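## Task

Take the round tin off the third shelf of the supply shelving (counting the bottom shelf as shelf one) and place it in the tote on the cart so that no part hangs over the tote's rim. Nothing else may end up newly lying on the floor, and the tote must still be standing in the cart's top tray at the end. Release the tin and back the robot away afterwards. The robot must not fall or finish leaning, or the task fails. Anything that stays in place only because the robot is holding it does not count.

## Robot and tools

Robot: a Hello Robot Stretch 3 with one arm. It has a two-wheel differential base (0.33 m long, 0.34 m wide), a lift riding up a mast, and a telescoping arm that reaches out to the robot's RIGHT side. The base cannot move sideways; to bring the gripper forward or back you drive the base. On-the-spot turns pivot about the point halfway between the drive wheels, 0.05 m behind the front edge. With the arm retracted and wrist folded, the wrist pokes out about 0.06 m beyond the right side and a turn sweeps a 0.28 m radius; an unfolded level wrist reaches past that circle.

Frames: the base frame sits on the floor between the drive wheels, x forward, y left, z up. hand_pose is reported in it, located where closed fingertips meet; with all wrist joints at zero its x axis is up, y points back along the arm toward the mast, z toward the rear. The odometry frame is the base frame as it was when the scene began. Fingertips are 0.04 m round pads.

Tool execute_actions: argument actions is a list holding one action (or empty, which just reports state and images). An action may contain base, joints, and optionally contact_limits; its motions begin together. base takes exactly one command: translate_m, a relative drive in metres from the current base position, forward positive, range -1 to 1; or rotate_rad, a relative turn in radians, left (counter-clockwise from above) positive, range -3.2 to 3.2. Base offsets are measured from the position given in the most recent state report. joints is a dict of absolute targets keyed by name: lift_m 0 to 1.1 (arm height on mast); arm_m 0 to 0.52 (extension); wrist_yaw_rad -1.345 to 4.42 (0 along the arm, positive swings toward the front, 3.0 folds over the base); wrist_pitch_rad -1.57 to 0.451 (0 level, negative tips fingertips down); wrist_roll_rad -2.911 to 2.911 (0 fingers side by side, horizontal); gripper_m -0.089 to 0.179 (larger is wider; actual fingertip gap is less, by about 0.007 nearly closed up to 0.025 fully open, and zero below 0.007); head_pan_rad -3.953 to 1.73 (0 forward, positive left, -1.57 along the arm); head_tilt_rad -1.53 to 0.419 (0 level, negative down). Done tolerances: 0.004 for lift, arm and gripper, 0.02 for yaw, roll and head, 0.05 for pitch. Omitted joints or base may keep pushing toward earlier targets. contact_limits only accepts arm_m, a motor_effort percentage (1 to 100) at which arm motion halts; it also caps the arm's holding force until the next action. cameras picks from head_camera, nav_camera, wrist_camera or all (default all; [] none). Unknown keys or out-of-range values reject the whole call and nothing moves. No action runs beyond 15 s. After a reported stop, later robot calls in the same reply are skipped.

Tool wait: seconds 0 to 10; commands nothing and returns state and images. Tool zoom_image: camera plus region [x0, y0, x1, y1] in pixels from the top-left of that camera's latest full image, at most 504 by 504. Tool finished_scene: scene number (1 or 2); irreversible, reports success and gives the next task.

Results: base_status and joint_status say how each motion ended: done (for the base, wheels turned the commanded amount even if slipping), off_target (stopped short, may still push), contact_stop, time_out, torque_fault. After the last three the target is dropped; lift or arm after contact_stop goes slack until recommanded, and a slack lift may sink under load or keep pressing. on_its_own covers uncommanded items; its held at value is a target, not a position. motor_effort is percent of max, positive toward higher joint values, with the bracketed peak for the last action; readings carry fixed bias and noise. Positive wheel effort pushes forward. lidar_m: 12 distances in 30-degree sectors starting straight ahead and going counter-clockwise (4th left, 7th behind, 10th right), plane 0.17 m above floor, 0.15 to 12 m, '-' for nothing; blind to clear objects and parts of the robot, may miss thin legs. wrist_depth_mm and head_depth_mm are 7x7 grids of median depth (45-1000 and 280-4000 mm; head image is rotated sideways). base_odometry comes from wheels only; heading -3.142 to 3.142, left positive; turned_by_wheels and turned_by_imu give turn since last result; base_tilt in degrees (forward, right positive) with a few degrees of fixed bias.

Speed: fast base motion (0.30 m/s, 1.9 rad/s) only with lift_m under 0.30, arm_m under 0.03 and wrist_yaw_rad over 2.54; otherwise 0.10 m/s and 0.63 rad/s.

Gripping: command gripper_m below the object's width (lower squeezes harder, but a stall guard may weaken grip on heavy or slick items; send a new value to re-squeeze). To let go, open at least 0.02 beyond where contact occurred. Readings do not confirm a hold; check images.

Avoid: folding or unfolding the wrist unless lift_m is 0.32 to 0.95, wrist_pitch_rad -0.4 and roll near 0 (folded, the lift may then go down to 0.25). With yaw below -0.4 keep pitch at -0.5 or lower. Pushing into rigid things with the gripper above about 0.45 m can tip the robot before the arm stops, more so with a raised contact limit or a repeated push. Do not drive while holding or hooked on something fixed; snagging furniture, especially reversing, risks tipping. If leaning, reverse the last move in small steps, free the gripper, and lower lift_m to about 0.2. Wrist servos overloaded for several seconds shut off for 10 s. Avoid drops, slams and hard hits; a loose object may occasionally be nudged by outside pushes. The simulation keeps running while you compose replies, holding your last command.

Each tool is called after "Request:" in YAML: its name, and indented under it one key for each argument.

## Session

Request:
execute_actions:
  actions: []

Scene clock: 0.00 s.
base_odometry: x=+0.000 y=+0.000 heading=+0.000 (m, m, rad; odometry frame)
turned_by_wheels: +0.000 (rad since the last result)
turned_by_imu: +0.000 (rad since the last result)
base_tilt: forward=-0.7 right=+2.5 (deg)
lidar_m: 2.06 2.25 2.07 2.08 1.32 1.21 1.63 2.00 1.91 2.05 2.36 1.83
head_depth_mm: 1910 2060 2020 2029 1974 2010 1981 / 1909 2100 2104 2096 2055 2068 2037 / 1888 2192 2170 2162 2141 2137 2120 / 1884 2270 2241 2225 2196 2188 2202 / 1874 2350 2309 2289 2298 2251 2214 / 1915 2419 2386 2403 2337 2014 1982 / 1903 2487 2509 2452 2459 2083 2044
base_status: not commanded
joint_positions: lift_m=+0.592 arm_m=-0.002 wrist_yaw_rad=+3.046 wrist_pitch_rad=-0.535 wrist_roll_rad=+0.008 gripper_m=+0.037 head_pan_rad=+0.006 head_tilt_rad=-0.002
joint_status: not commanded
motor_effort: left_wheel=+0 right_wheel=+0 lift_m=+19 arm_m=+0 wrist_yaw_rad=-1 wrist_pitch_rad=+4 wrist_roll_rad=+0 gripper_m=+0 head_pan_rad=+0 head_tilt_rad=+2 (%)
hand_pose: x=-0.0014 y=+0.0643 z=+0.5791 quat_wxyz=(+0.220, +0.692, +0.153, +0.670) (m; base frame)
wrist_depth_mm: - - - - - - - / - - - - - - - / - - - - - - - / - - - - - - - / 884 920 - 915 957 934 930 / 769 779 - 762 796 806 809 / 681 678 654 689 684 697 711
pictures: head_camera (sideways: a quarter turn clockwise sets it upright), nav_camera (sideways: a quarter turn counterclockwise sets it upright), wrist_camera
Images, in order (width x height): head_camera 896x504, nav_camera 672x504, wrist_camera 644x364.

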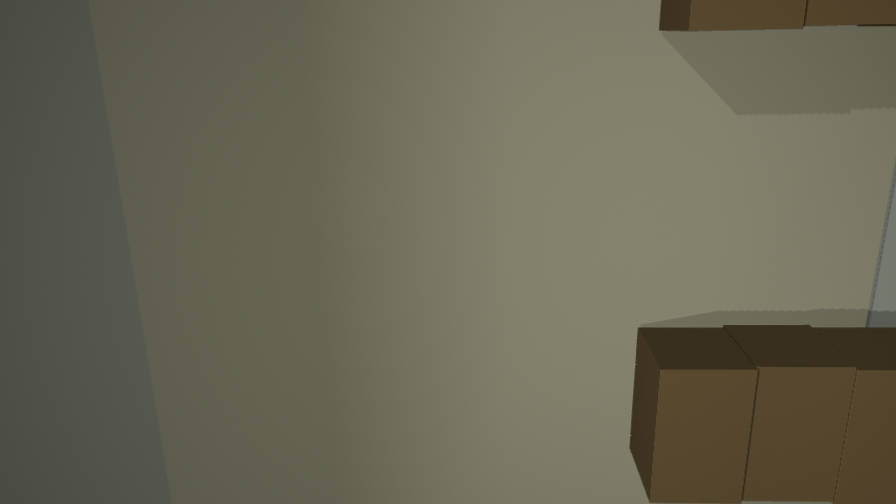

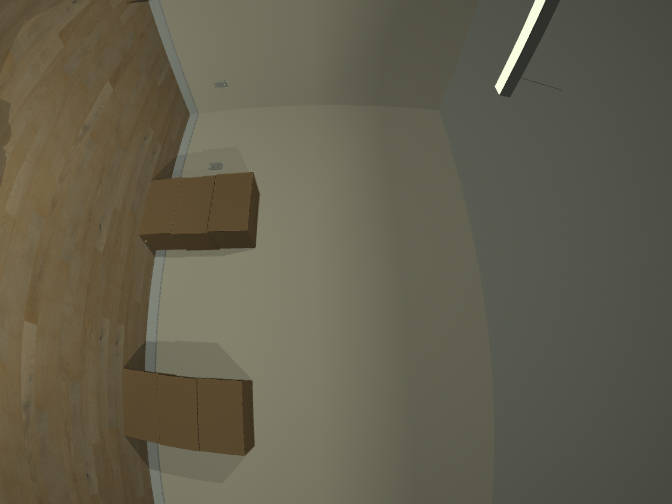

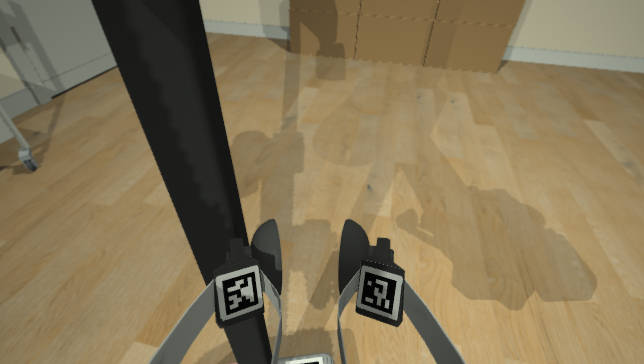

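Request:
execute_actions:
  actions:
    - {"base":{"rotate_rad":-1.87},"joints":{"lift_m":0.28,"wrist_pitch_rad":-0.4,"head_tilt_rad":-0.25}}
  cameras: []

Request:
execute_actions:
  actions:
    - {"base":{"translate_m":0.7}}

Scene clock: 11.07 s.
base_odometry: x=+0.000 y=+0.000 heading=-1.870 (m, m, rad; odometry frame)
turned_by_wheels: -1.870 (rad since the last result)
turned_by_imu: -1.870 (rad since the last result)
base_tilt: forward=-0.7 right=+2.4 (deg)
lidar_m: 1.90 2.11 1.87 1.83 2.25 2.12 2.07 2.17 1.23 1.21 1.71 2.42
head_depth_mm: 2155 2233 2354 2391 2565 2372 1791 / 2170 2255 2353 2426 2517 2362 1772 / 2183 2235 2320 2383 2527 2343 1787 / 2168 2183 2317 2405 2495 2268 1783 / 2114 2178 2307 2391 2380 2201 1770 / 2140 2197 2315 2394 2377 2207 1788 / 2123 2224 2327 2383 2251 2211 1812
base_status: done
joint_positions: lift_m=+0.281 arm_m=-0.002 wrist_yaw_rad=+3.046 wrist_pitch_rad=-0.421 wrist_roll_rad=+0.008 gripper_m=+0.037 head_pan_rad=+0.006 head_tilt_rad=-0.247
joint_status: all done
motor_effort: left_wheel=+2(10) right_wheel=-5(11) lift_m=+7(16) arm_m=+0(0) wrist_yaw_rad=+1(0) wrist_pitch_rad=+7(9) wrist_roll_rad=+0(0) gripper_m=+0(0) head_pan_rad=+0(0) head_tilt_rad=-2(25) (%)
hand_pose: x=+0.0001 y=+0.0800 z=+0.2927 quat_wxyz=(+0.181, +0.700, +0.114, +0.681) (m; base frame)
wrist_depth_mm: - - - - - - - / - - - - - - - / 943 968 961 980 - - - / 711 717 748 729 746 752 762 / 568 585 - 590 599 591 617 / 477 501 - 523 503 493 504 / 420 - - - 423 425 422
pictures: none
No camera images: the call's "cameras" was empty. Leave "cameras" out to get every camera's image.

Scene clock: 15.17 s.
base_odometry: x=-0.206 y=-0.669 heading=-1.870 (m, m, rad; odometry frame)
turned_by_wheels: +0.000 (rad since the last result)
turned_by_imu: +0.003 (rad since the last result)
base_tilt: forward=-0.9 right=+2.4 (deg)
lidar_m: 1.21 1.43 2.16 1.82 1.89 2.69 2.76 1.67 1.51 1.66 1.75 1.73
head_depth_mm: 1524 1575 1626 1692 1751 1795 1792 / 1511 1558 1616 1684 1753 1829 1790 / 1511 1553 1627 1691 1760 1824 1788 / 1500 1344 1576 1477 1715 1450 1581 / 1488 1314 1589 1479 1723 1394 1560 / 1488 1269 1609 1483 1706 1443 1545 / 1483 1534 1600 1573 1703 1458 1626
base_status: done
joint_positions: lift_m=+0.281 arm_m=-0.002 wrist_yaw_rad=+3.046 wrist_pitch_rad=-0.421 wrist_roll_rad=+0.008 gripper_m=+0.037 head_pan_rad=+0.006 head_tilt_rad=-0.248
joint_status: not commanded
motor_effort: left_wheel=+2(12) right_wheel=-4(10) lift_m=+6(6) arm_m=-1(0) wrist_yaw_rad=+1(1) wrist_pitch_rad=+7(7) wrist_roll_rad=+0(0) gripper_m=+0(0) head_pan_rad=+0(0) head_tilt_rad=-1(1) (%)
hand_pose: x=+0.0001 y=+0.0800 z=+0.2927 quat_wxyz=(+0.181, +0.700, +0.114, +0.681) (m; base frame)
wrist_depth_mm: - - - - - - - / - - - - - - - / 949 939 971 - - - - / 717 729 747 708 753 748 756 / 583 575 - 580 614 605 608 / 477 495 - 517 498 502 499 / 427 - - - 427 426 432
pictures: head_camera (sideways: a quarter turn clockwise sets it upright), nav_camera (sideways: a quarter turn counterclockwise sets it upright), wrist_camera
Images, in order (width x height): head_camera 896x504, nav_camera 672x504, wrist_camera 644x364.

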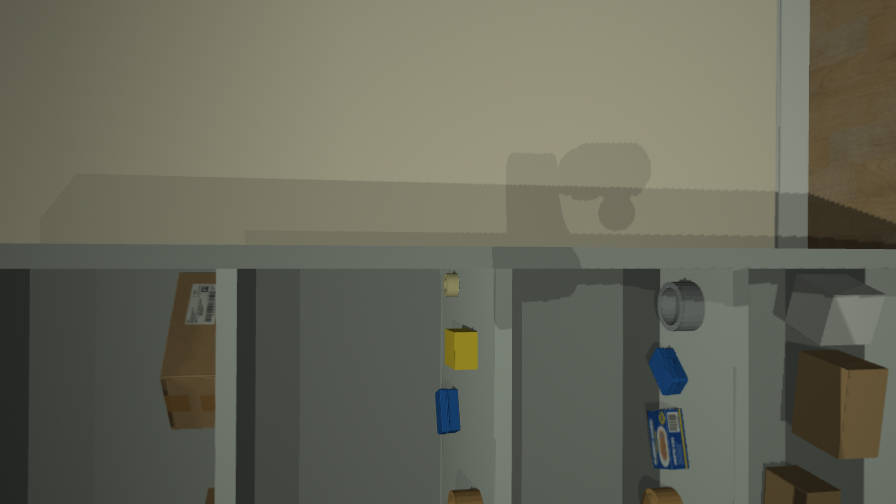

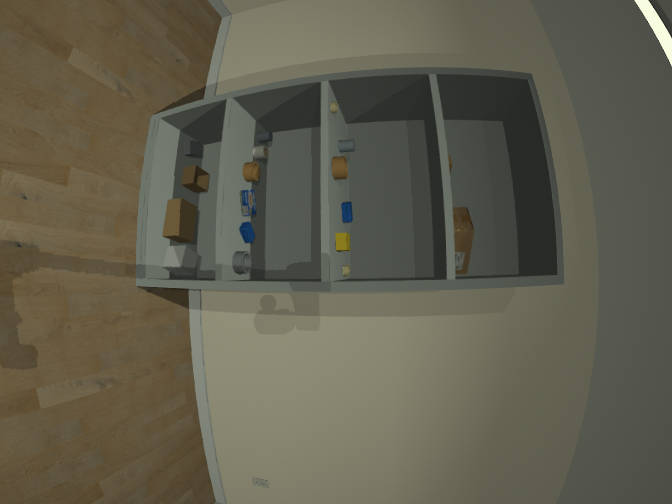

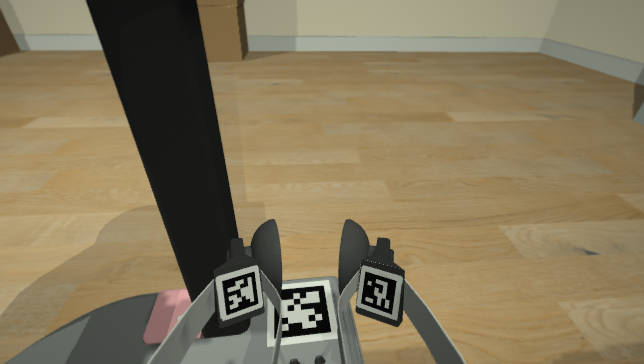

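Request:
execute_actions:
  actions:
    - {"base":{"rotate_rad":0.82}}
  cameras: []

Request:
execute_actions:
  actions:
    - {"base":{"translate_m":1.0}}
  cameras: []

Request:
execute_actions:
  actions:
    - {"base":{"rotate_rad":0.78},"joints":{"lift_m":0.5,"head_pan_rad":-1.4,"head_tilt_rad":-0.5}}
  cameras: []

Request:
execute_actions:
  actions:
    - {"joints":{"wrist_yaw_rad":0,"gripper_m":0.13,"lift_m":1.07}}

Scene clock: 28.27 s.
base_odometry: x=-0.206 y=-0.669 heading=-1.050 (m, m, rad; odometry frame)
turned_by_wheels: +0.820 (rad since the last result)
turned_by_imu: +0.818 (rad since the last result)
base_tilt: forward=-0.7 right=+2.3 (deg)
lidar_m: 1.48 2.10 1.81 2.43 2.77 2.78 1.51 1.66 1.66 1.87 1.21 1.35
head_depth_mm: 1405 1444 1556 1589 1715 1608 1681 / 1337 1392 1453 1473 1551 1614 1640 / 2056 2105 2182 2269 2328 2280 1779 / 2248 2313 2445 2508 2623 2341 1777 / 2374 2459 2511 2627 2743 2339 1778 / 2200 2290 2367 2442 2477 2322 1795 / 2050 2118 2182 2247 2293 2327 1772
base_status: done
joint_positions: lift_m=+0.281 arm_m=-0.002 wrist_yaw_rad=+3.046 wrist_pitch_rad=-0.421 wrist_roll_rad=+0.008 gripper_m=+0.037 head_pan_rad=+0.006 head_tilt_rad=-0.248
joint_status: not commanded
motor_effort: left_wheel=-3(10) right_wheel=+3(12) lift_m=+6(6) arm_m=+0(0) wrist_yaw_rad=+0(1) wrist_pitch_rad=+7(7) wrist_roll_rad=+0(0) gripper_m=+0(0) head_pan_rad=+0(0) head_tilt_rad=-1(1) (%)
hand_pose: x=+0.0001 y=+0.0800 z=+0.2928 quat_wxyz=(+0.181, +0.700, +0.114, +0.681) (m; base frame)
wrist_depth_mm: - - - - - - - / - - - - - - - / 953 955 959 977 - - - / 718 706 729 727 752 770 755 / 568 582 - 596 593 598 605 / 481 502 - 526 499 500 499 / 425 - - - 427 423 431
pictures: none
No camera images: the call's "cameras" was empty. Leave "cameras" out to get every camera's image.

Scene clock: 33.37 s.
base_odometry: x=+0.291 y=-1.536 heading=-1.050 (m, m, rad; odometry frame)
turned_by_wheels: +0.000 (rad since the last result)
turned_by_imu: +0.003 (rad since the last result)
base_tilt: forward=-0.8 right=+2.4 (deg)
lidar_m: 1.28 1.34 1.34 1.39 2.51 3.42 2.50 2.42 1.81 0.78 0.78 0.57
head_depth_mm: 1056 1085 1105 1145 1167 1205 1241 / 1138 1168 1220 1249 1280 1333 1373 / 1252 1292 1332 1375 1428 1478 1532 / 1380 1432 1472 1544 1580 1662 1660 / 1477 1530 1593 1640 1719 1784 1762 / 1372 1418 1456 1517 1560 1638 1655 / 1290 1317 1362 1403 1441 1504 1528
base_status: done
joint_positions: lift_m=+0.281 arm_m=-0.002 wrist_yaw_rad=+3.046 wrist_pitch_rad=-0.421 wrist_roll_rad=+0.008 gripper_m=+0.037 head_pan_rad=+0.006 head_tilt_rad=-0.248
joint_status: not commanded
motor_effort: left_wheel=-3(9) right_wheel=+3(12) lift_m=+6(6) arm_m=+0(0) wrist_yaw_rad=-1(0) wrist_pitch_rad=+7(7) wrist_roll_rad=+0(0) gripper_m=+0(0) head_pan_rad=+0(0) head_tilt_rad=-1(2) (%)
hand_pose: x=+0.0001 y=+0.0800 z=+0.2928 quat_wxyz=(+0.181, +0.700, +0.114, +0.681) (m; base frame)
wrist_depth_mm: - - - - - - 924 / - - - - - - - / 976 972 975 976 - - 981 / 719 721 740 726 742 762 745 / 575 589 - 585 598 593 611 / 480 504 - 521 502 496 494 / 427 - - - 425 426 432
pictures: none
No camera images: the call's "cameras" was empty. Leave "cameras" out to get every camera's image.

Scene clock: 36.20 s.
base_odometry: x=+0.291 y=-1.536 heading=-0.270 (m, m, rad; odometry frame)
turned_by_wheels: +0.780 (rad since the last result)
turned_by_imu: +0.779 (rad since the last result)
base_tilt: forward=-0.9 right=+2.4 (deg)
lidar_m: 1.33 1.39 1.61 3.41 2.62 2.46 2.42 0.93 0.78 0.56 1.11 1.36
head_depth_mm: 824 883 935 720 1119 996 838 / 839 895 962 719 1147 994 829 / 619 716 857 687 1049 986 852 / 464 499 538 591 654 735 813 / 921 988 1076 1173 1286 1433 1399 / 946 1011 1100 1200 1328 1483 1397 / 955 1035 1125 1235 1359 1527 1398
base_status: done
joint_positions: lift_m=+0.499 arm_m=-0.002 wrist_yaw_rad=+3.046 wrist_pitch_rad=-0.420 wrist_roll_rad=+0.008 gripper_m=+0.037 head_pan_rad=-1.393 head_tilt_rad=-0.494
joint_status: all done
motor_effort: left_wheel=-3(11) right_wheel=+3(12) lift_m=+29(31) arm_m=+0(0) wrist_yaw_rad=-1(1) wrist_pitch_rad=+7(7) wrist_roll_rad=+0(0) gripper_m=+0(0) head_pan_rad=-4(54) head_tilt_rad=-4(29) (%)
hand_pose: x=+0.0001 y=+0.0801 z=+0.5114 quat_wxyz=(+0.181, +0.700, +0.114, +0.681) (m; base frame)
wrist_depth_mm: - - - - - - - / - - - - - - - / - - - - - - - / - - - - - - - / 896 881 - 906 915 919 922 / 744 724 - 768 765 760 758 / 627 640 613 636 651 666 666
pictures: none
No camera images: the call's "cameras" was empty. Leave "cameras" out to get every camera's image.

Scene clock: 42.20 s.
base_odometry: x=+0.291 y=-1.536 heading=-0.270 (m, m, rad; odometry frame)
turned_by_wheels: +0.000 (rad since the last result)
turned_by_imu: +0.000 (rad since the last result)
base_tilt: forward=-0.8 right=+2.4 (deg)
lidar_m: 1.34 1.39 1.61 3.41 2.62 2.46 2.43 0.93 0.78 0.57 1.11 1.36
head_depth_mm: 820 882 923 - - - - / 838 898 958 - - - - / 618 720 859 694 855 969 853 / 464 498 538 593 669 734 812 / 918 995 1073 1172 1281 1413 1398 / 938 1009 1100 1198 1322 1472 1405 / 956 1036 1132 1228 1363 1534 1395
base_status: not commanded
joint_positions: lift_m=+1.069 arm_m=-0.002 wrist_yaw_rad=+0.002 wrist_pitch_rad=-0.420 wrist_roll_rad=+0.008 gripper_m=+0.130 head_pan_rad=-1.393 head_tilt_rad=-0.494
joint_status: all done
motor_effort: left_wheel=-3(3) right_wheel=+4(4) lift_m=+29(29) arm_m=-1(0) wrist_yaw_rad=-2(2) wrist_pitch_rad=+7(7) wrist_roll_rad=+0(0) gripper_m=+0(83) head_pan_rad=-5(5) head_tilt_rad=-4(4) (%)
hand_pose: x=-0.0212 y=-0.3671 z=+1.0814 quat_wxyz=(+0.689, +0.148, -0.694, -0.148) (m; base frame)
wrist_depth_mm: 715 729 295 673 681 659 659 / 799 787 341 702 709 701 704 / 897 883 353 498 515 454 520 / - 967 384 382 380 391 390 / - - 540 917 936 914 812 / - - - 794 783 793 771 / - - - 679 685 686 671
pictures: head_camera (sideways: a quarter turn clockwise sets it upright), nav_camera (sideways: a quarter turn counterclockwise sets it upright), wrist_camera
Images, in order (width x height): head_camera 896x504, nav_camera 672x504, wrist_camera 644x364.

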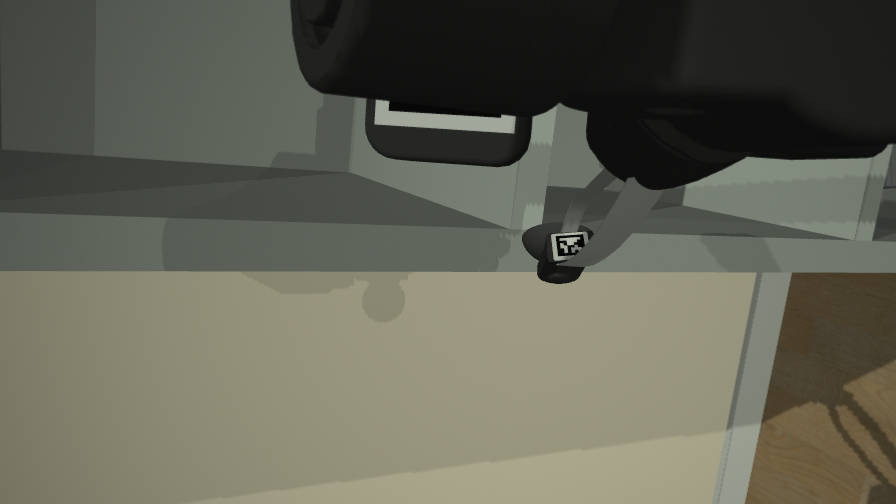

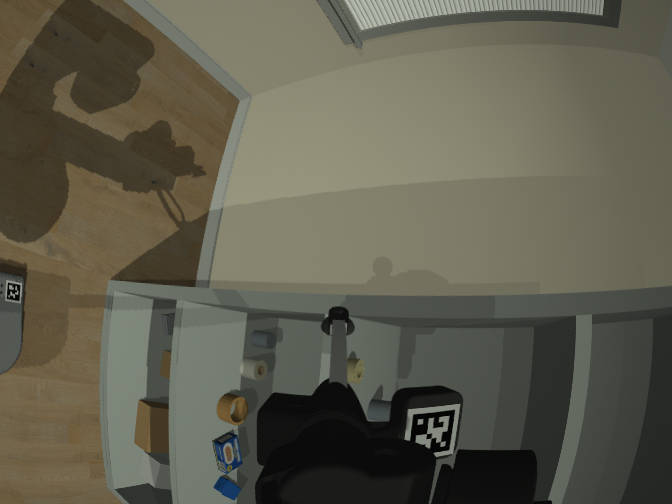

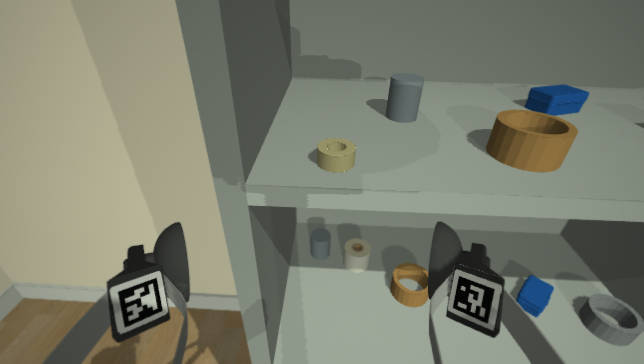

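Request:
execute_actions:
  actions:
    - {"base":{"translate_m":-0.16},"joints":{"arm_m":0.27}}
  cameras: ["wrist_camera"]

Request:
execute_actions:
  actions:
    - {"joints":{"lift_m":1.01,"arm_m":0.33}}
  cameras: ["wrist_camera"]

Scene clock: 51.03 s.
base_odometry: x=+0.137 y=-1.494 heading=-0.270 (m, m, rad; odometry frame)
turned_by_wheels: +0.000 (rad since the last result)
turned_by_imu: -0.001 (rad since the last result)
base_tilt: forward=-0.7 right=+2.5 (deg)
lidar_m: 1.49 1.52 2.34 3.42 2.41 2.31 2.27 0.80 0.72 0.78 0.60 1.53
head_depth_mm: 812 - - 651 1103 1013 836 / 827 867 - 680 1137 984 830 / 844 907 970 715 1144 1008 831 / 862 920 977 696 1161 1009 848 / 726 774 816 711 894 943 873 / 558 582 611 629 682 755 850 / 480 518 574 1203 1344 1505 1405
base_status: done
joint_positions: lift_m=+1.069 arm_m=+0.270 wrist_yaw_rad=+0.001 wrist_pitch_rad=-0.420 wrist_roll_rad=+0.008 gripper_m=+0.130 head_pan_rad=-1.393 head_tilt_rad=-0.494
joint_status: all done
motor_effort: left_wheel=-3(8) right_wheel=+3(3) lift_m=+29(28) arm_m=+4(1) wrist_yaw_rad=-2(3) wrist_pitch_rad=+7(7) wrist_roll_rad=+0(0) gripper_m=+0(0) head_pan_rad=-4(4) head_tilt_rad=-3(3) (%)
hand_pose: x=-0.0214 y=-0.6387 z=+1.0814 quat_wxyz=(+0.689, +0.147, -0.694, -0.148) (m; base frame)
wrist_depth_mm: 270 377 431 422 421 417 414 / 273 379 469 470 456 461 444 / 273 383 484 492 488 483 473 / 274 351 374 289 381 364 348 / 273 300 298 300 303 307 309 / 244 - 246 248 252 230 212 / 212 202 212 214 214 182 193
pictures: wrist_camera
Images, in order (width x height): wrist_camera 644x364.

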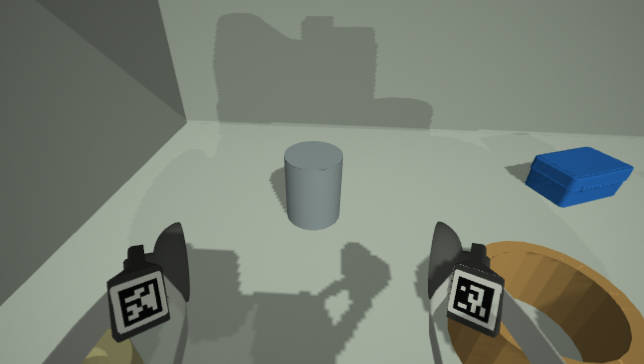

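Scene clock: 52.63 s.
base_odometry: x=+0.137 y=-1.494 heading=-0.270 (m, m, rad; odometry frame)
turned_by_wheels: +0.000 (rad since the last result)
turned_by_imu: +0.000 (rad since the last result)
base_tilt: forward=-0.8 right=+2.5 (deg)
lidar_m: 1.50 1.52 2.34 3.41 2.41 2.31 2.27 0.79 0.72 0.78 0.60 1.52
head_depth_mm: 813 863 - 624 1096 1013 832 / 827 886 - 649 1131 984 831 / 845 907 966 679 1148 1003 831 / 858 921 980 677 1164 1011 849 / 727 765 815 710 890 946 870 / 558 583 610 628 681 760 851 / 480 519 574 1197 1342 1504 1397
base_status: not commanded
joint_positions: lift_m=+1.011 arm_m=+0.330 wrist_yaw_rad=+0.001 wrist_pitch_rad=-0.420 wrist_roll_rad=+0.008 gripper_m=+0.130 head_pan_rad=-1.393 head_tilt_rad=-0.494
joint_status: all done
motor_effort: left_wheel=-3(3) right_wheel=+2(4) lift_m=+6(26) arm_m=+4(6) wrist_yaw_rad=-1(1) wrist_pitch_rad=+7(7) wrist_roll_rad=+0(0) gripper_m=+0(0) head_pan_rad=-5(4) head_tilt_rad=-4(4) (%)
hand_pose: x=-0.0214 y=-0.6987 z=+1.0229 quat_wxyz=(+0.689, +0.147, -0.694, -0.148) (m; base frame)
wrist_depth_mm: 264 370 380 374 365 369 360 / 265 375 405 407 404 395 393 / 270 331 353 198 364 371 371 / 249 264 266 209 272 274 266 / 210 215 213 216 216 219 223 / 176 - 178 181 181 185 137 / 155 148 153 153 156 151 111
pictures: wrist_camera
Images, in order (width x height): wrist_camera 644x364.

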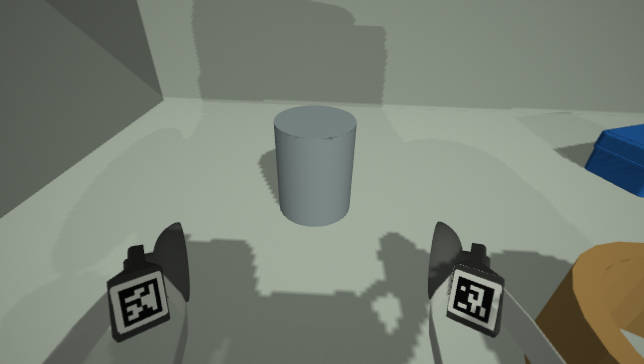

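Request:
execute_actions:
  actions:
    - {"joints":{"lift_m":1.02,"arm_m":0.405}}
  cameras: ["wrist_camera"]

Request:
execute_actions:
  actions:
    - {"joints":{"gripper_m":0.01}}
  cameras: []

Request:
execute_actions:
  actions:
    - {"joints":{"lift_m":1.07}}
  cameras: ["wrist_camera"]

Scene clock: 59.93 s.
base_odometry: x=+0.137 y=-1.494 heading=-0.270 (m, m, rad; odometry frame)
turned_by_wheels: +0.000 (rad since the last result)
turned_by_imu: +0.000 (rad since the last result)
base_tilt: forward=-0.7 right=+2.3 (deg)
lidar_m: 1.50 1.52 2.34 3.41 2.42 2.31 2.26 0.79 0.72 0.78 0.60 1.52
head_depth_mm: 806 857 - 682 1104 1010 835 / 825 882 - 682 1134 983 831 / 842 906 974 712 1151 1005 828 / 862 922 980 713 1163 1010 851 / 726 768 820 708 888 947 866 / 558 585 611 627 680 761 853 / 482 517 575 1200 1336 1496 1395
base_status: not commanded
joint_positions: lift_m=+1.019 arm_m=+0.405 wrist_yaw_rad=+0.001 wrist_pitch_rad=-0.420 wrist_roll_rad=+0.008 gripper_m=+0.130 head_pan_rad=-1.393 head_tilt_rad=-0.494
joint_status: all done
motor_effort: left_wheel=-3(3) right_wheel=+3(3) lift_m=+29(30) arm_m=+4(8) wrist_yaw_rad=-1(1) wrist_pitch_rad=+7(7) wrist_roll_rad=+0(0) gripper_m=+0(1) head_pan_rad=-5(4) head_tilt_rad=-3(3) (%)
hand_pose: x=-0.0214 y=-0.7737 z=+1.0314 quat_wxyz=(+0.689, +0.147, -0.694, -0.148) (m; base frame)
wrist_depth_mm: 256 310 310 300 301 295 294 / 259 335 337 331 331 323 318 / 261 346 355 355 355 351 349 / 251 279 281 159 288 292 295 / 221 227 225 132 230 232 234 / 186 - 188 146 189 196 193 / 164 156 162 159 163 160 165
pictures: wrist_camera
Images, in order (width x height): wrist_camera 644x364.

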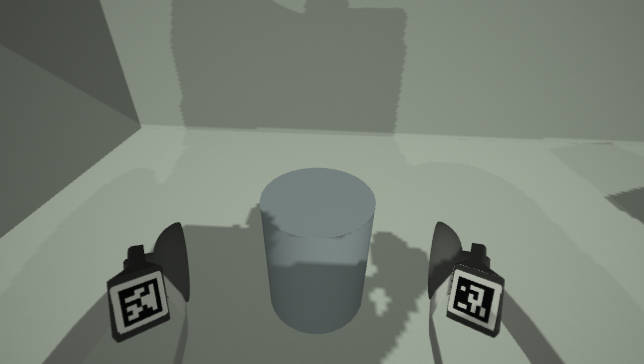

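Scene clock: 61.63 s.
base_odometry: x=+0.137 y=-1.494 heading=-0.270 (m, m, rad; odometry frame)
turned_by_wheels: +0.000 (rad since the last result)
turned_by_imu: +0.000 (rad since the last result)
base_tilt: forward=-0.9 right=+2.3 (deg)
lidar_m: 1.50 1.52 2.34 3.43 2.42 2.31 2.27 0.80 0.72 0.78 0.60 1.52
head_depth_mm: 815 858 - 683 1109 1007 832 / 829 877 - 680 1138 978 828 / 843 907 973 717 1148 1012 829 / 862 917 979 711 1166 1004 849 / 725 768 816 710 888 944 872 / 561 583 611 628 683 754 851 / 482 517 577 1197 1345 1495 1402
base_status: not commanded
joint_positions: lift_m=+1.019 arm_m=+0.405 wrist_yaw_rad=+0.001 wrist_pitch_rad=-0.420 wrist_roll_rad=+0.008 gripper_m=+0.011 head_pan_rad=-1.393 head_tilt_rad=-0.494
joint_status: all done
motor_effort: left_wheel=-3(3) right_wheel=+3(3) lift_m=+29(28) arm_m=+4(4) wrist_yaw_rad=-1(0) wrist_pitch_rad=+7(7) wrist_roll_rad=+0(0) gripper_m=-18(91) head_pan_rad=-5(4) head_tilt_rad=-3(4) (%)
hand_pose: x=-0.0214 y=-0.7737 z=+1.0314 quat_wxyz=(+0.689, +0.147, -0.694, -0.148) (m; base frame)
wrist_depth_mm: 256 310 307 304 301 301 289 / 257 331 336 334 329 323 319 / 261 346 357 356 357 350 351 / 252 277 281 157 288 288 294 / 222 225 221 131 232 231 233 / 186 187 165 146 199 193 193 / 160 160 162 158 159 164 165
pictures: none
No camera images: the call's "cameras" was empty. Leave "cameras" out to get every camera's image.

Scene clock: 62.93 s.
base_odometry: x=+0.137 y=-1.494 heading=-0.270 (m, m, rad; odometry frame)
turned_by_wheels: +0.000 (rad since the last result)
turned_by_imu: +0.000 (rad since the last result)
base_tilt: forward=-0.7 right=+2.4 (deg)
lidar_m: 1.49 1.52 2.34 3.41 2.41 2.31 2.26 0.79 0.72 0.78 0.60 1.53
head_depth_mm: 811 - 938 681 1103 1015 833 / 825 - - 715 1133 981 832 / 843 900 962 715 1147 1003 833 / 858 921 978 714 1164 1008 850 / 727 769 817 710 892 942 870 / 558 583 610 629 680 756 848 / 483 516 574 1196 1347 1506 1400
base_status: not commanded
joint_positions: lift_m=+1.069 arm_m=+0.405 wrist_yaw_rad=+0.001 wrist_pitch_rad=-0.420 wrist_roll_rad=+0.008 gripper_m=+0.011 head_pan_rad=-1.393 head_tilt_rad=-0.494
joint_status: all done
motor_effort: left_wheel=-3(3) right_wheel=+3(4) lift_m=+28(30) arm_m=+4(4) wrist_yaw_rad=-3(2) wrist_pitch_rad=+7(7) wrist_roll_rad=+0(0) gripper_m=-18(17) head_pan_rad=-4(4) head_tilt_rad=-3(4) (%)
hand_pose: x=-0.0214 y=-0.7737 z=+1.0814 quat_wxyz=(+0.689, +0.147, -0.694, -0.148) (m; base frame)
wrist_depth_mm: 255 310 310 305 301 296 294 / 257 329 341 332 327 322 321 / 262 366 375 367 360 359 354 / 265 348 372 157 374 377 373 / 264 292 291 131 300 303 308 / 242 247 165 145 262 253 253 / 211 211 212 206 210 217 219
pictures: wrist_camera
Images, in order (width x height): wrist_camera 644x364.

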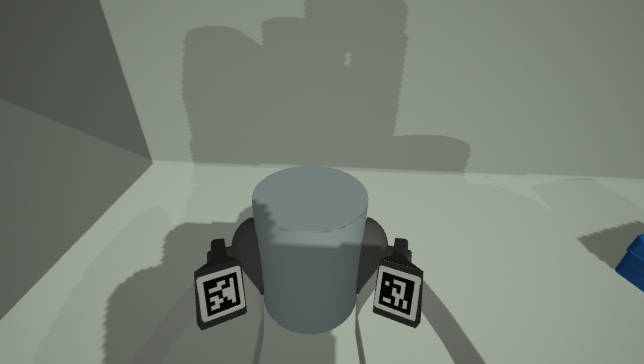

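Request:
execute_actions:
  actions:
    - {"joints":{"arm_m":0}}
  cameras: []

Request:
execute_actions:
  actions:
    - {"base":{"rotate_rad":-1.05},"joints":{"lift_m":0.9,"head_pan_rad":-2.2,"head_tilt_rad":-0.6}}
  cameras: []

Request:
execute_actions:
  actions:
    - {"base":{"translate_m":-1}}
  cameras: []

Request:
execute_actions:
  actions:
    - {"base":{"translate_m":-1}}

Scene clock: 79.20 s.
base_odometry: x=+0.137 y=-1.494 heading=-0.270 (m, m, rad; odometry frame)
turned_by_wheels: +0.000 (rad since the last result)
turned_by_imu: +0.000 (rad since the last result)
base_tilt: forward=-0.7 right=+2.4 (deg)
lidar_m: 1.50 1.53 2.33 3.41 2.42 2.31 2.26 0.80 0.72 0.78 0.60 1.52
head_depth_mm: 814 869 913 - - - - / 826 885 946 - - - - / 842 898 971 719 587 982 826 / 859 921 980 717 1169 1006 849 / 725 768 817 711 893 950 870 / 559 582 612 627 680 759 850 / 482 519 574 1202 1343 1497 1402
base_status: not commanded
joint_positions: lift_m=+1.069 arm_m=+0.000 wrist_yaw_rad=+0.001 wrist_pitch_rad=-0.420 wrist_roll_rad=+0.008 gripper_m=+0.011 head_pan_rad=-1.393 head_tilt_rad=-0.494
joint_status: all done
motor_effort: left_wheel=-3(3) right_wheel=+3(4) lift_m=+29(28) arm_m=-4(4) wrist_yaw_rad=+0(2) wrist_pitch_rad=+7(7) wrist_roll_rad=+0(0) gripper_m=-17(18) head_pan_rad=-4(5) head_tilt_rad=-3(4) (%)
hand_pose: x=-0.0214 y=-0.3694 z=+1.0814 quat_wxyz=(+0.689, +0.147, -0.694, -0.148) (m; base frame)
wrist_depth_mm: 293 408 667 667 655 664 633 / 304 413 679 698 698 689 665 / 338 415 496 504 444 519 460 / - 370 370 156 384 389 385 / - 454 627 131 920 889 597 / - 522 165 145 810 798 649 / - - 666 657 675 681 652
pictures: none
No camera images: the call's "cameras" was empty. Leave "cameras" out to get every camera's image.

Scene clock: 81.80 s.
base_odometry: x=+0.137 y=-1.494 heading=-1.320 (m, m, rad; odometry frame)
turned_by_wheels: -1.050 (rad since the last result)
turned_by_imu: -1.050 (rad since the last result)
base_tilt: forward=-0.8 right=+2.4 (deg)
lidar_m: 0.60 1.52 1.50 1.52 2.31 3.41 2.44 2.31 2.27 0.80 0.72 0.80
head_depth_mm: 2005 2208 2427 2538 1933 1573 1370 / 1984 2196 2424 2521 1935 1612 - / 1974 2166 2389 2515 1898 1650 - / 1968 2151 2391 2485 1917 - - / 1954 2142 2353 2525 1911 - - / 1970 2143 2356 2519 1897 1646 - / 1938 2116 2340 2493 1899 1625 -
base_status: done
joint_positions: lift_m=+0.901 arm_m=+0.000 wrist_yaw_rad=+0.001 wrist_pitch_rad=-0.420 wrist_roll_rad=+0.008 gripper_m=+0.011 head_pan_rad=-2.193 head_tilt_rad=-0.592
joint_status: all done
motor_effort: left_wheel=+2(7) right_wheel=-4(9) lift_m=+6(27) arm_m=-4(4) wrist_yaw_rad=+0(1) wrist_pitch_rad=+7(7) wrist_roll_rad=+0(0) gripper_m=-18(18) head_pan_rad=-5(52) head_tilt_rad=-4(19) (%)
hand_pose: x=-0.0214 y=-0.3694 z=+0.9129 quat_wxyz=(+0.689, +0.147, -0.694, -0.148) (m; base frame)
wrist_depth_mm: 332 420 - - - - - / 691 637 558 - - - - / 713 746 605 - - - - / 734 831 671 157 - - - / 691 663 662 131 - - - / 558 582 165 146 - - - / 496 537 936 - - - -
pictures: none
No camera images: the call's "cameras" was empty. Leave "cameras" out to get every camera's image.

Scene clock: 92.97 s.
base_odometry: x=-0.111 y=-0.525 heading=-1.320 (m, m, rad; odometry frame)
turned_by_wheels: +0.000 (rad since the last result)
turned_by_imu: -0.004 (rad since the last result)
base_tilt: forward=-0.8 right=+2.4 (deg)
lidar_m: 1.61 2.10 1.76 2.19 2.65 2.60 1.68 1.45 1.70 1.81 1.89 1.37
head_depth_mm: 1513 1641 1786 1984 1883 1569 1359 / 1486 1621 1806 2003 1942 1626 - / 1490 1616 1799 1969 1931 1647 - / 1465 1601 1766 1951 1918 - - / 1462 1600 1762 1973 1915 - - / 1449 1591 1735 1925 1899 1649 - / 1445 1571 1728 1937 1918 1641 -
base_status: done
joint_positions: lift_m=+0.901 arm_m=+0.000 wrist_yaw_rad=+0.001 wrist_pitch_rad=-0.420 wrist_roll_rad=+0.008 gripper_m=+0.011 head_pan_rad=-2.193 head_tilt_rad=-0.592
joint_status: not commanded
motor_effort: left_wheel=+3(5) right_wheel=-4(11) lift_m=+6(6) arm_m=-4(3) wrist_yaw_rad=-1(1) wrist_pitch_rad=+7(7) wrist_roll_rad=+0(0) gripper_m=-18(17) head_pan_rad=-4(4) head_tilt_rad=-4(4) (%)
hand_pose: x=-0.0214 y=-0.3694 z=+0.9129 quat_wxyz=(+0.689, +0.147, -0.694, -0.148) (m; base frame)
wrist_depth_mm: - - - - - - - / - - - - - - - / - - - - - - - / - - - 157 - - - / - - - 131 - - - / - - 164 145 - - - / - - - - - - -
pictures: none
No camera images: the call's "cameras" was empty. Leave "cameras" out to get every camera's image.

Scene clock: 104.13 s.
base_odometry: x=-0.359 y=+0.444 heading=-1.320 (m, m, rad; odometry frame)
turned_by_wheels: +0.000 (rad since the last result)
turned_by_imu: -0.004 (rad since the last result)
base_tilt: forward=-0.8 right=+2.4 (deg)
lidar_m: 2.47 2.36 2.33 2.45 1.81 1.77 1.49 0.73 0.71 1.21 1.74 2.27
head_depth_mm: 994 1086 1192 1340 1469 1573 1346 / 984 1081 1181 1150 985 1112 - / 983 1068 1174 1121 960 1142 - / 972 1062 1166 1114 937 - - / 964 1050 1154 1113 915 - - / 962 1045 1153 1257 1363 1550 - / 950 1039 1145 1267 1424 1557 -
base_status: done
joint_positions: lift_m=+0.901 arm_m=+0.000 wrist_yaw_rad=+0.001 wrist_pitch_rad=-0.420 wrist_roll_rad=+0.008 gripper_m=+0.011 head_pan_rad=-2.193 head_tilt_rad=-0.592
joint_status: not commanded
motor_effort: left_wheel=+3(4) right_wheel=-4(10) lift_m=+7(6) arm_m=-4(3) wrist_yaw_rad=-2(1) wrist_pitch_rad=+7(7) wrist_roll_rad=+0(0) gripper_m=-18(17) head_pan_rad=-4(5) head_tilt_rad=-5(4) (%)
hand_pose: x=-0.0214 y=-0.3694 z=+0.9129 quat_wxyz=(+0.689, +0.147, -0.694, -0.148) (m; base frame)
wrist_depth_mm: - - - 966 834 732 640 / - - - - 879 778 674 / - - - - 962 824 701 / - - - 157 - 645 615 / - - - 131 - 522 469 / - - 165 146 765 780 720 / - - - - - 665 674
pictures: head_camera (sideways: a quarter turn clockwise sets it upright), nav_camera (sideways: a quarter turn counterclockwise sets it upright), wrist_camera
Images, in order (width x height): head_camera 896x504, nav_camera 672x504, wrist_camera 644x364.

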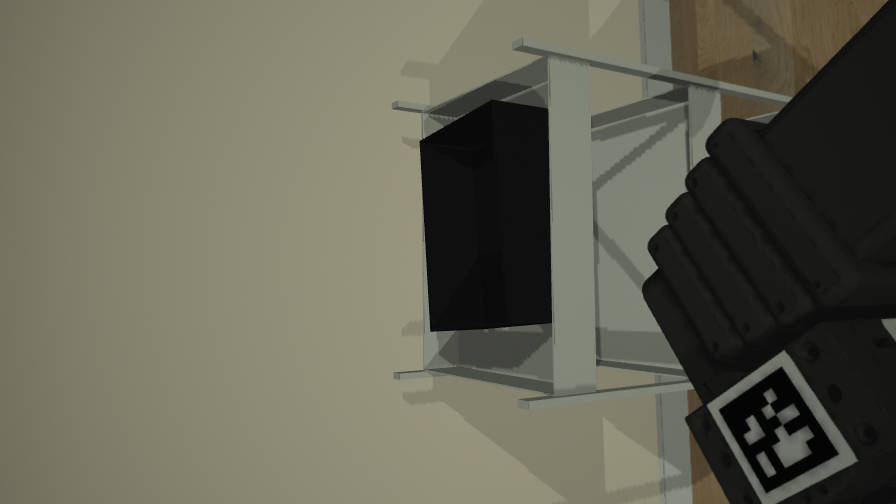

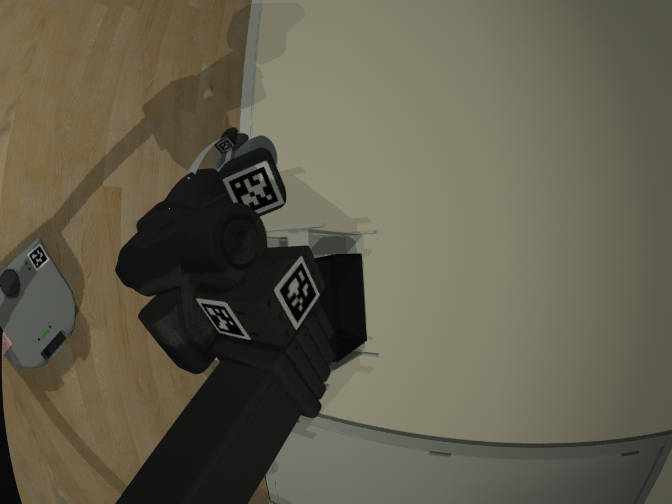

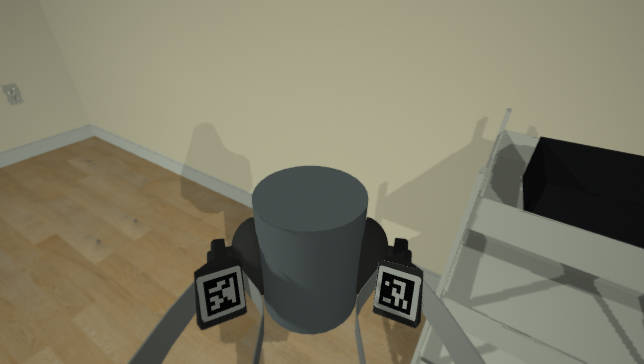

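Request:
execute_actions:
  actions:
    - {"base":{"translate_m":-0.3},"joints":{"lift_m":0.98,"wrist_pitch_rad":-0.9,"arm_m":0.2}}
  cameras: []

Request:
execute_actions:
  actions:
    - {"base":{"rotate_rad":-0.35},"joints":{"arm_m":0.46,"head_pan_rad":-1.57,"head_tilt_rad":-0.7}}

Scene clock: 115.70 s.
base_odometry: x=-0.434 y=+0.734 heading=-1.320 (m, m, rad; odometry frame)
turned_by_wheels: +0.000 (rad since the last result)
turned_by_imu: -0.001 (rad since the last result)
base_tilt: forward=-0.7 right=+2.3 (deg)
lidar_m: 2.75 2.54 2.52 2.43 1.55 1.52 1.27 0.99 0.53 0.58 1.49 2.54
head_depth_mm: 838 917 1014 1126 1204 - - / 837 909 1005 1101 - - - / 826 903 994 1100 - - 1264 / 822 894 989 1070 - - 1085 / 819 892 979 - - 904 973 / 810 886 963 - 777 798 973 / 806 875 934 - 927 784 945
base_status: done
joint_positions: lift_m=+0.979 arm_m=+0.200 wrist_yaw_rad=+0.000 wrist_pitch_rad=-0.907 wrist_roll_rad=+0.008 gripper_m=+0.011 head_pan_rad=-2.193 head_tilt_rad=-0.593
joint_status: all done
motor_effort: left_wheel=+3(3) right_wheel=-4(10) lift_m=+29(30) arm_m=+4(6) wrist_yaw_rad=-1(1) wrist_pitch_rad=+2(7) wrist_roll_rad=+0(0) gripper_m=-17(18) head_pan_rad=-4(4) head_tilt_rad=-4(4) (%)
hand_pose: x=-0.0216 y=-0.4835 z=+0.9013 quat_wxyz=(+0.633, +0.309, -0.638, -0.311) (m; base frame)
wrist_depth_mm: - - 972 784 590 535 469 / - - - 886 531 459 507 / - - - 495 498 486 431 / - - - 157 403 456 442 / - - - 131 401 384 353 / 986 - - 145 648 379 377 / 950 936 933 971 923 592 342
pictures: none
No camera images: the call's "cameras" was empty. Leave "cameras" out to get every camera's image.

Scene clock: 118.83 s.
base_odometry: x=-0.434 y=+0.734 heading=-1.670 (m, m, rad; odometry frame)
turned_by_wheels: -0.350 (rad since the last result)
turned_by_imu: -0.350 (rad since the last result)
base_tilt: forward=-0.7 right=+2.3 (deg)
lidar_m: 2.55 2.91 2.54 2.52 1.78 1.52 1.52 1.12 0.53 0.54 0.62 1.89
head_depth_mm: 801 852 - 1142 1262 1415 1260 / 802 - 1011 1020 868 1397 1249 / 810 933 1024 975 782 1004 1150 / 826 - 783 969 799 1032 1181 / 855 949 1069 978 815 1045 1188 / 872 970 1079 975 890 1073 1196 / 891 995 1121 1271 873 1378 1242
base_status: done
joint_positions: lift_m=+0.979 arm_m=+0.460 wrist_yaw_rad=+0.000 wrist_pitch_rad=-0.907 wrist_roll_rad=+0.008 gripper_m=+0.011 head_pan_rad=-1.577 head_tilt_rad=-0.691
joint_status: all done
motor_effort: left_wheel=+3(8) right_wheel=-3(10) lift_m=+29(29) arm_m=+4(1) wrist_yaw_rad=+0(1) wrist_pitch_rad=+2(2) wrist_roll_rad=+0(0) gripper_m=-17(17) head_pan_rad=+4(43) head_tilt_rad=-6(19) (%)
hand_pose: x=-0.0216 y=-0.7435 z=+0.9013 quat_wxyz=(+0.633, +0.309, -0.638, -0.311) (m; base frame)
wrist_depth_mm: 407 374 345 320 298 279 263 / 510 458 416 380 351 321 306 / 669 584 514 468 423 391 357 / - 769 430 156 500 481 431 / - 401 341 131 374 384 559 / 967 353 - 145 375 345 711 / 894 336 349 345 348 319 909
pictures: head_camera (sideways: a quarter turn clockwise sets it upright), nav_camera (sideways: a quarter turn counterclockwise sets it upright), wrist_camera
Images, in order (width x height): head_camera 896x504, nav_camera 672x504, wrist_camera 644x364.

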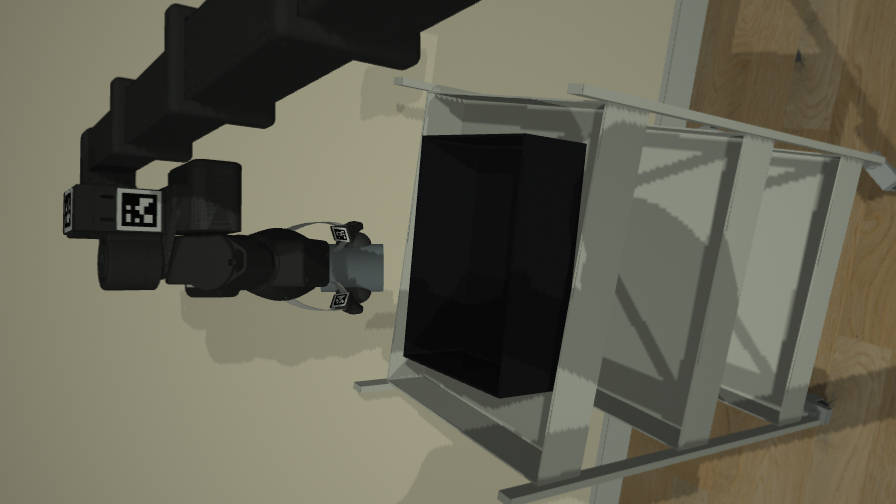

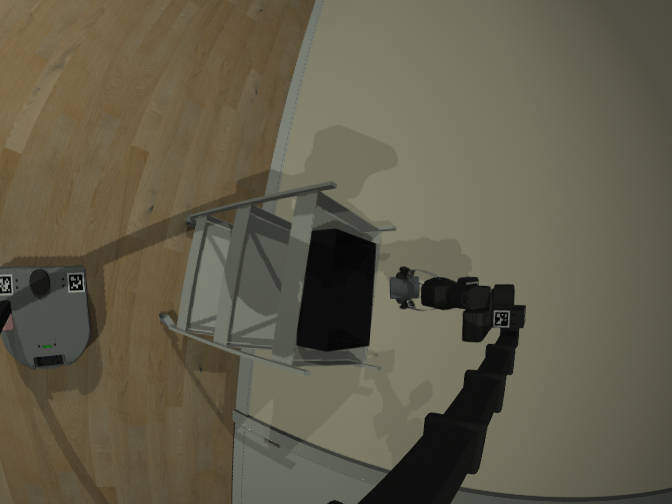

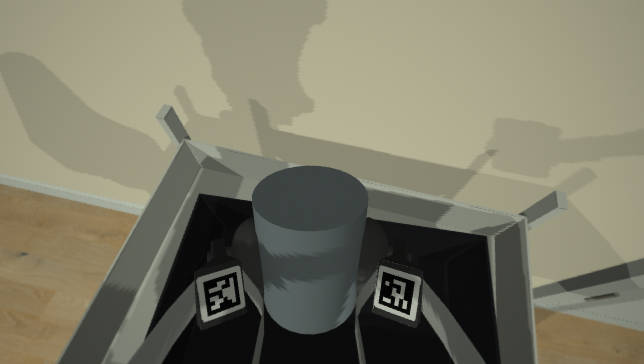

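Request:
execute_actions:
  actions:
    - {"joints":{"lift_m":0.80,"arm_m":0.43}}
  cameras: ["head_camera"]

Request:
execute_actions:
  actions:
    - {"joints":{"gripper_m":0.11}}
  cameras: []

Request:
execute_actions:
  actions:
    - {"joints":{"lift_m":0.95}}
  cameras: ["wrist_camera","head_camera"]

Request:
execute_actions:
  actions:
    - {"joints":{"arm_m":0.1}}
  cameras: ["wrist_camera"]

Scene clock: 128.43 s.
base_odometry: x=-0.434 y=+0.734 heading=-1.670 (m, m, rad; odometry frame)
turned_by_wheels: +0.000 (rad since the last result)
turned_by_imu: +0.000 (rad since the last result)
base_tilt: forward=-0.8 right=+2.4 (deg)
lidar_m: 2.55 2.91 2.54 2.52 1.78 1.52 1.52 1.12 0.53 0.54 0.63 1.89
head_depth_mm: 799 876 982 1107 1250 - - / 813 898 998 1070 - 1053 1227 / 828 913 994 976 785 1004 1149 / 842 932 1017 - 801 1022 1178 / 857 949 1071 975 816 1050 1187 / 871 973 1083 977 889 1067 1192 / 894 993 1123 1264 872 1380 1238
base_status: not commanded
joint_positions: lift_m=+0.801 arm_m=+0.430 wrist_yaw_rad=+0.000 wrist_pitch_rad=-0.907 wrist_roll_rad=+0.008 gripper_m=+0.011 head_pan_rad=-1.577 head_tilt_rad=-0.691
joint_status: all done
motor_effort: left_wheel=+2(2) right_wheel=-4(4) lift_m=+6(27) arm_m=-3(1) wrist_yaw_rad=+0(0) wrist_pitch_rad=+2(2) wrist_roll_rad=+0(0) gripper_m=-18(18) head_pan_rad=+5(4) head_tilt_rad=-5(5) (%)
hand_pose: x=-0.0216 y=-0.7141 z=+0.7227 quat_wxyz=(+0.633, +0.309, -0.638, -0.312) (m; base frame)
wrist_depth_mm: 417 193 246 251 312 310 290 / 212 203 209 197 188 186 219 / 163 215 254 243 227 213 185 / 165 225 242 156 248 246 181 / 169 216 219 132 228 227 175 / 174 202 - 145 212 209 170 / 180 189 190 189 190 196 166
pictures: head_camera (sideways: a quarter turn clockwise sets it upright)
Images, in order (width x height): head_camera 896x504.

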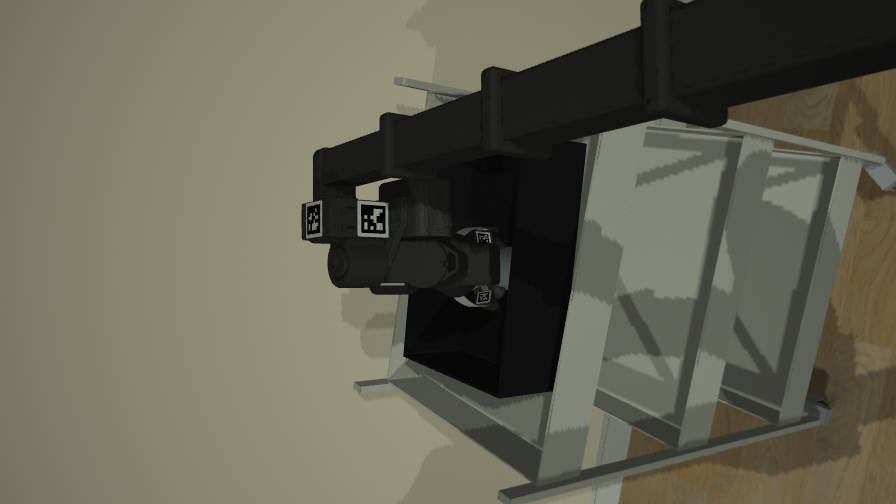

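Scene clock: 129.93 s.
base_odometry: x=-0.434 y=+0.734 heading=-1.670 (m, m, rad; odometry frame)
turned_by_wheels: +0.000 (rad since the last result)
turned_by_imu: +0.000 (rad since the last result)
base_tilt: forward=-0.9 right=+2.4 (deg)
lidar_m: 2.55 2.91 2.54 2.52 1.78 1.52 1.52 1.11 0.53 0.54 0.63 1.88
head_depth_mm: 799 880 982 1111 1242 - - / 809 900 998 1068 - 1058 1222 / 828 920 989 984 780 1007 1136 / 843 935 1017 - 800 1029 1175 / 855 952 1067 973 820 1044 1188 / 872 970 1085 975 887 1072 1194 / 891 994 1122 1263 871 1368 1245
base_status: not commanded
joint_positions: lift_m=+0.801 arm_m=+0.430 wrist_yaw_rad=+0.000 wrist_pitch_rad=-0.907 wrist_roll_rad=+0.008 gripper_m=+0.110 head_pan_rad=-1.577 head_tilt_rad=-0.691
joint_status: all done
motor_effort: left_wheel=+2(2) right_wheel=-4(3) lift_m=+6(6) arm_m=-3(4) wrist_yaw_rad=+1(0) wrist_pitch_rad=+2(2) wrist_roll_rad=+0(0) gripper_m=+0(79) head_pan_rad=+4(4) head_tilt_rad=-5(5) (%)
hand_pose: x=-0.0216 y=-0.7141 z=+0.7227 quat_wxyz=(+0.633, +0.309, -0.638, -0.312) (m; base frame)
wrist_depth_mm: 420 193 244 250 312 306 291 / 212 203 208 197 187 185 219 / 163 218 256 242 228 214 186 / 164 225 241 243 247 243 180 / 169 216 225 224 229 230 175 / 173 201 202 140 208 210 170 / 176 186 189 130 194 195 167
pictures: none
No camera images: the call's "cameras" was empty. Leave "cameras" out to get every camera's image.

Scene clock: 132.13 s.
base_odometry: x=-0.434 y=+0.734 heading=-1.670 (m, m, rad; odometry frame)
turned_by_wheels: +0.000 (rad since the last result)
turned_by_imu: +0.000 (rad since the last result)
base_tilt: forward=-0.6 right=+2.4 (deg)
lidar_m: 2.55 2.90 2.54 2.52 1.78 1.52 1.52 1.11 0.53 0.54 0.63 1.89
head_depth_mm: 797 873 - - 1281 1413 1255 / 815 - 1047 1012 869 1395 1249 / 827 - 1037 977 782 1009 1147 / 841 - - 966 801 1024 1178 / 857 948 1066 976 820 1049 1191 / 877 970 1086 980 889 1075 1181 / 889 987 1128 1272 873 1378 1239
base_status: not commanded
joint_positions: lift_m=+0.949 arm_m=+0.430 wrist_yaw_rad=+0.000 wrist_pitch_rad=-0.907 wrist_roll_rad=+0.008 gripper_m=+0.110 head_pan_rad=-1.577 head_tilt_rad=-0.691
joint_status: all done
motor_effort: left_wheel=+2(2) right_wheel=-3(3) lift_m=+29(30) arm_m=-4(3) wrist_yaw_rad=+0(2) wrist_pitch_rad=+2(2) wrist_roll_rad=+0(0) gripper_m=+0(0) head_pan_rad=+4(4) head_tilt_rad=-5(4) (%)
hand_pose: x=-0.0216 y=-0.7141 z=+0.8712 quat_wxyz=(+0.633, +0.309, -0.638, -0.312) (m; base frame)
wrist_depth_mm: 442 411 380 355 325 310 292 / 558 482 462 419 389 355 332 / 736 613 430 472 462 432 397 / - 410 345 348 362 375 475 / - 353 372 378 377 334 605 / 931 334 349 350 349 314 820 / 295 280 321 268 325 282 905
pictures: head_camera (sideways: a quarter turn clockwise sets it upright), wrist_camera
Images, in order (width x height): head_camera 896x504, wrist_camera 644x364.

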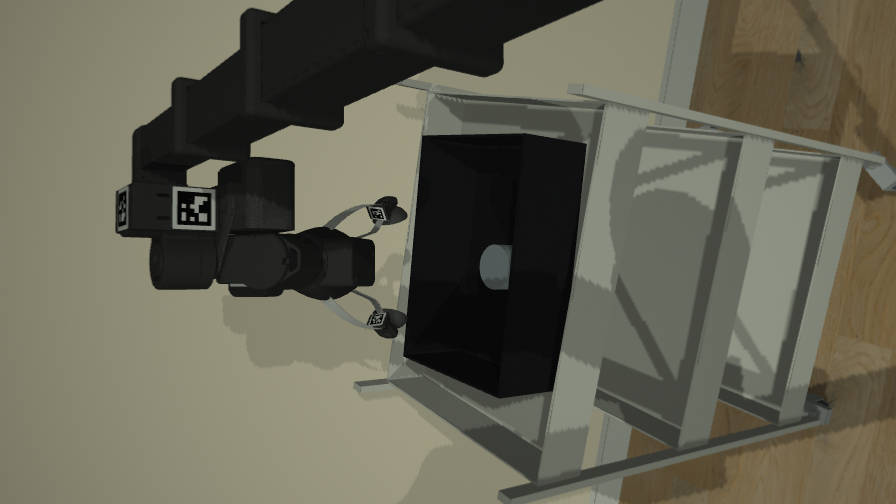

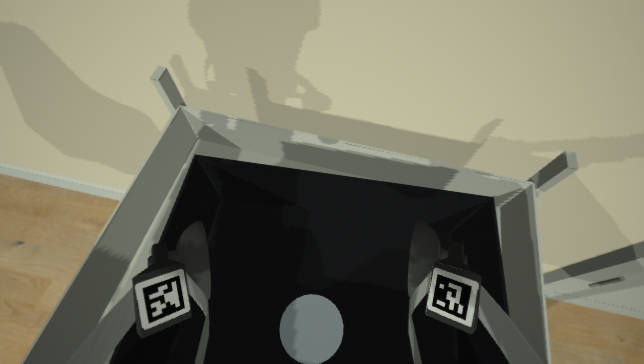

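Scene clock: 135.77 s.
base_odometry: x=-0.434 y=+0.734 heading=-1.670 (m, m, rad; odometry frame)
turned_by_wheels: +0.000 (rad since the last result)
turned_by_imu: +0.000 (rad since the last result)
base_tilt: forward=-0.9 right=+2.4 (deg)
lidar_m: 2.55 2.90 2.54 2.52 1.78 1.52 1.52 1.12 0.53 0.54 0.63 1.89
head_depth_mm: 801 877 969 - - 1446 1254 / 814 902 977 - - 1382 1252 / 829 915 1018 - - 986 1148 / 844 927 1047 - - 969 1173 / 859 951 1074 972 807 1037 1187 / 877 975 1088 977 884 1071 1197 / 893 996 1125 1266 869 1383 1235
base_status: not commanded
joint_positions: lift_m=+0.949 arm_m=+0.100 wrist_yaw_rad=+0.000 wrist_pitch_rad=-0.907 wrist_roll_rad=+0.008 gripper_m=+0.110 head_pan_rad=-1.577 head_tilt_rad=-0.691
joint_status: all done
motor_effort: left_wheel=+2(2) right_wheel=-5(4) lift_m=+29(29) arm_m=-3(4) wrist_yaw_rad=+0(1) wrist_pitch_rad=+2(2) wrist_roll_rad=+0(0) gripper_m=+1(0) head_pan_rad=+4(4) head_tilt_rad=-6(5) (%)
hand_pose: x=-0.0216 y=-0.3841 z=+0.8712 quat_wxyz=(+0.633, +0.309, -0.638, -0.312) (m; base frame)
wrist_depth_mm: 887 803 501 517 504 614 588 / - 470 408 420 481 719 639 / - 462 426 419 432 858 779 / - - 701 684 392 - 920 / - - 999 680 672 - - / 951 969 980 933 969 - - / 853 910 898 904 913 899 920
pictures: wrist_camera
Images, in order (width x height): wrist_camera 644x364.

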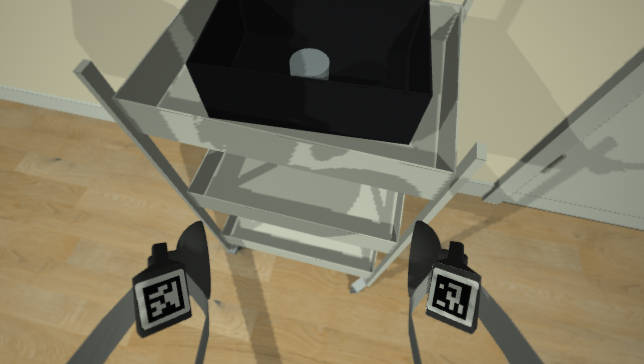

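Request:
finished_scene:
  scene: 2

The scene is finished: the task was done.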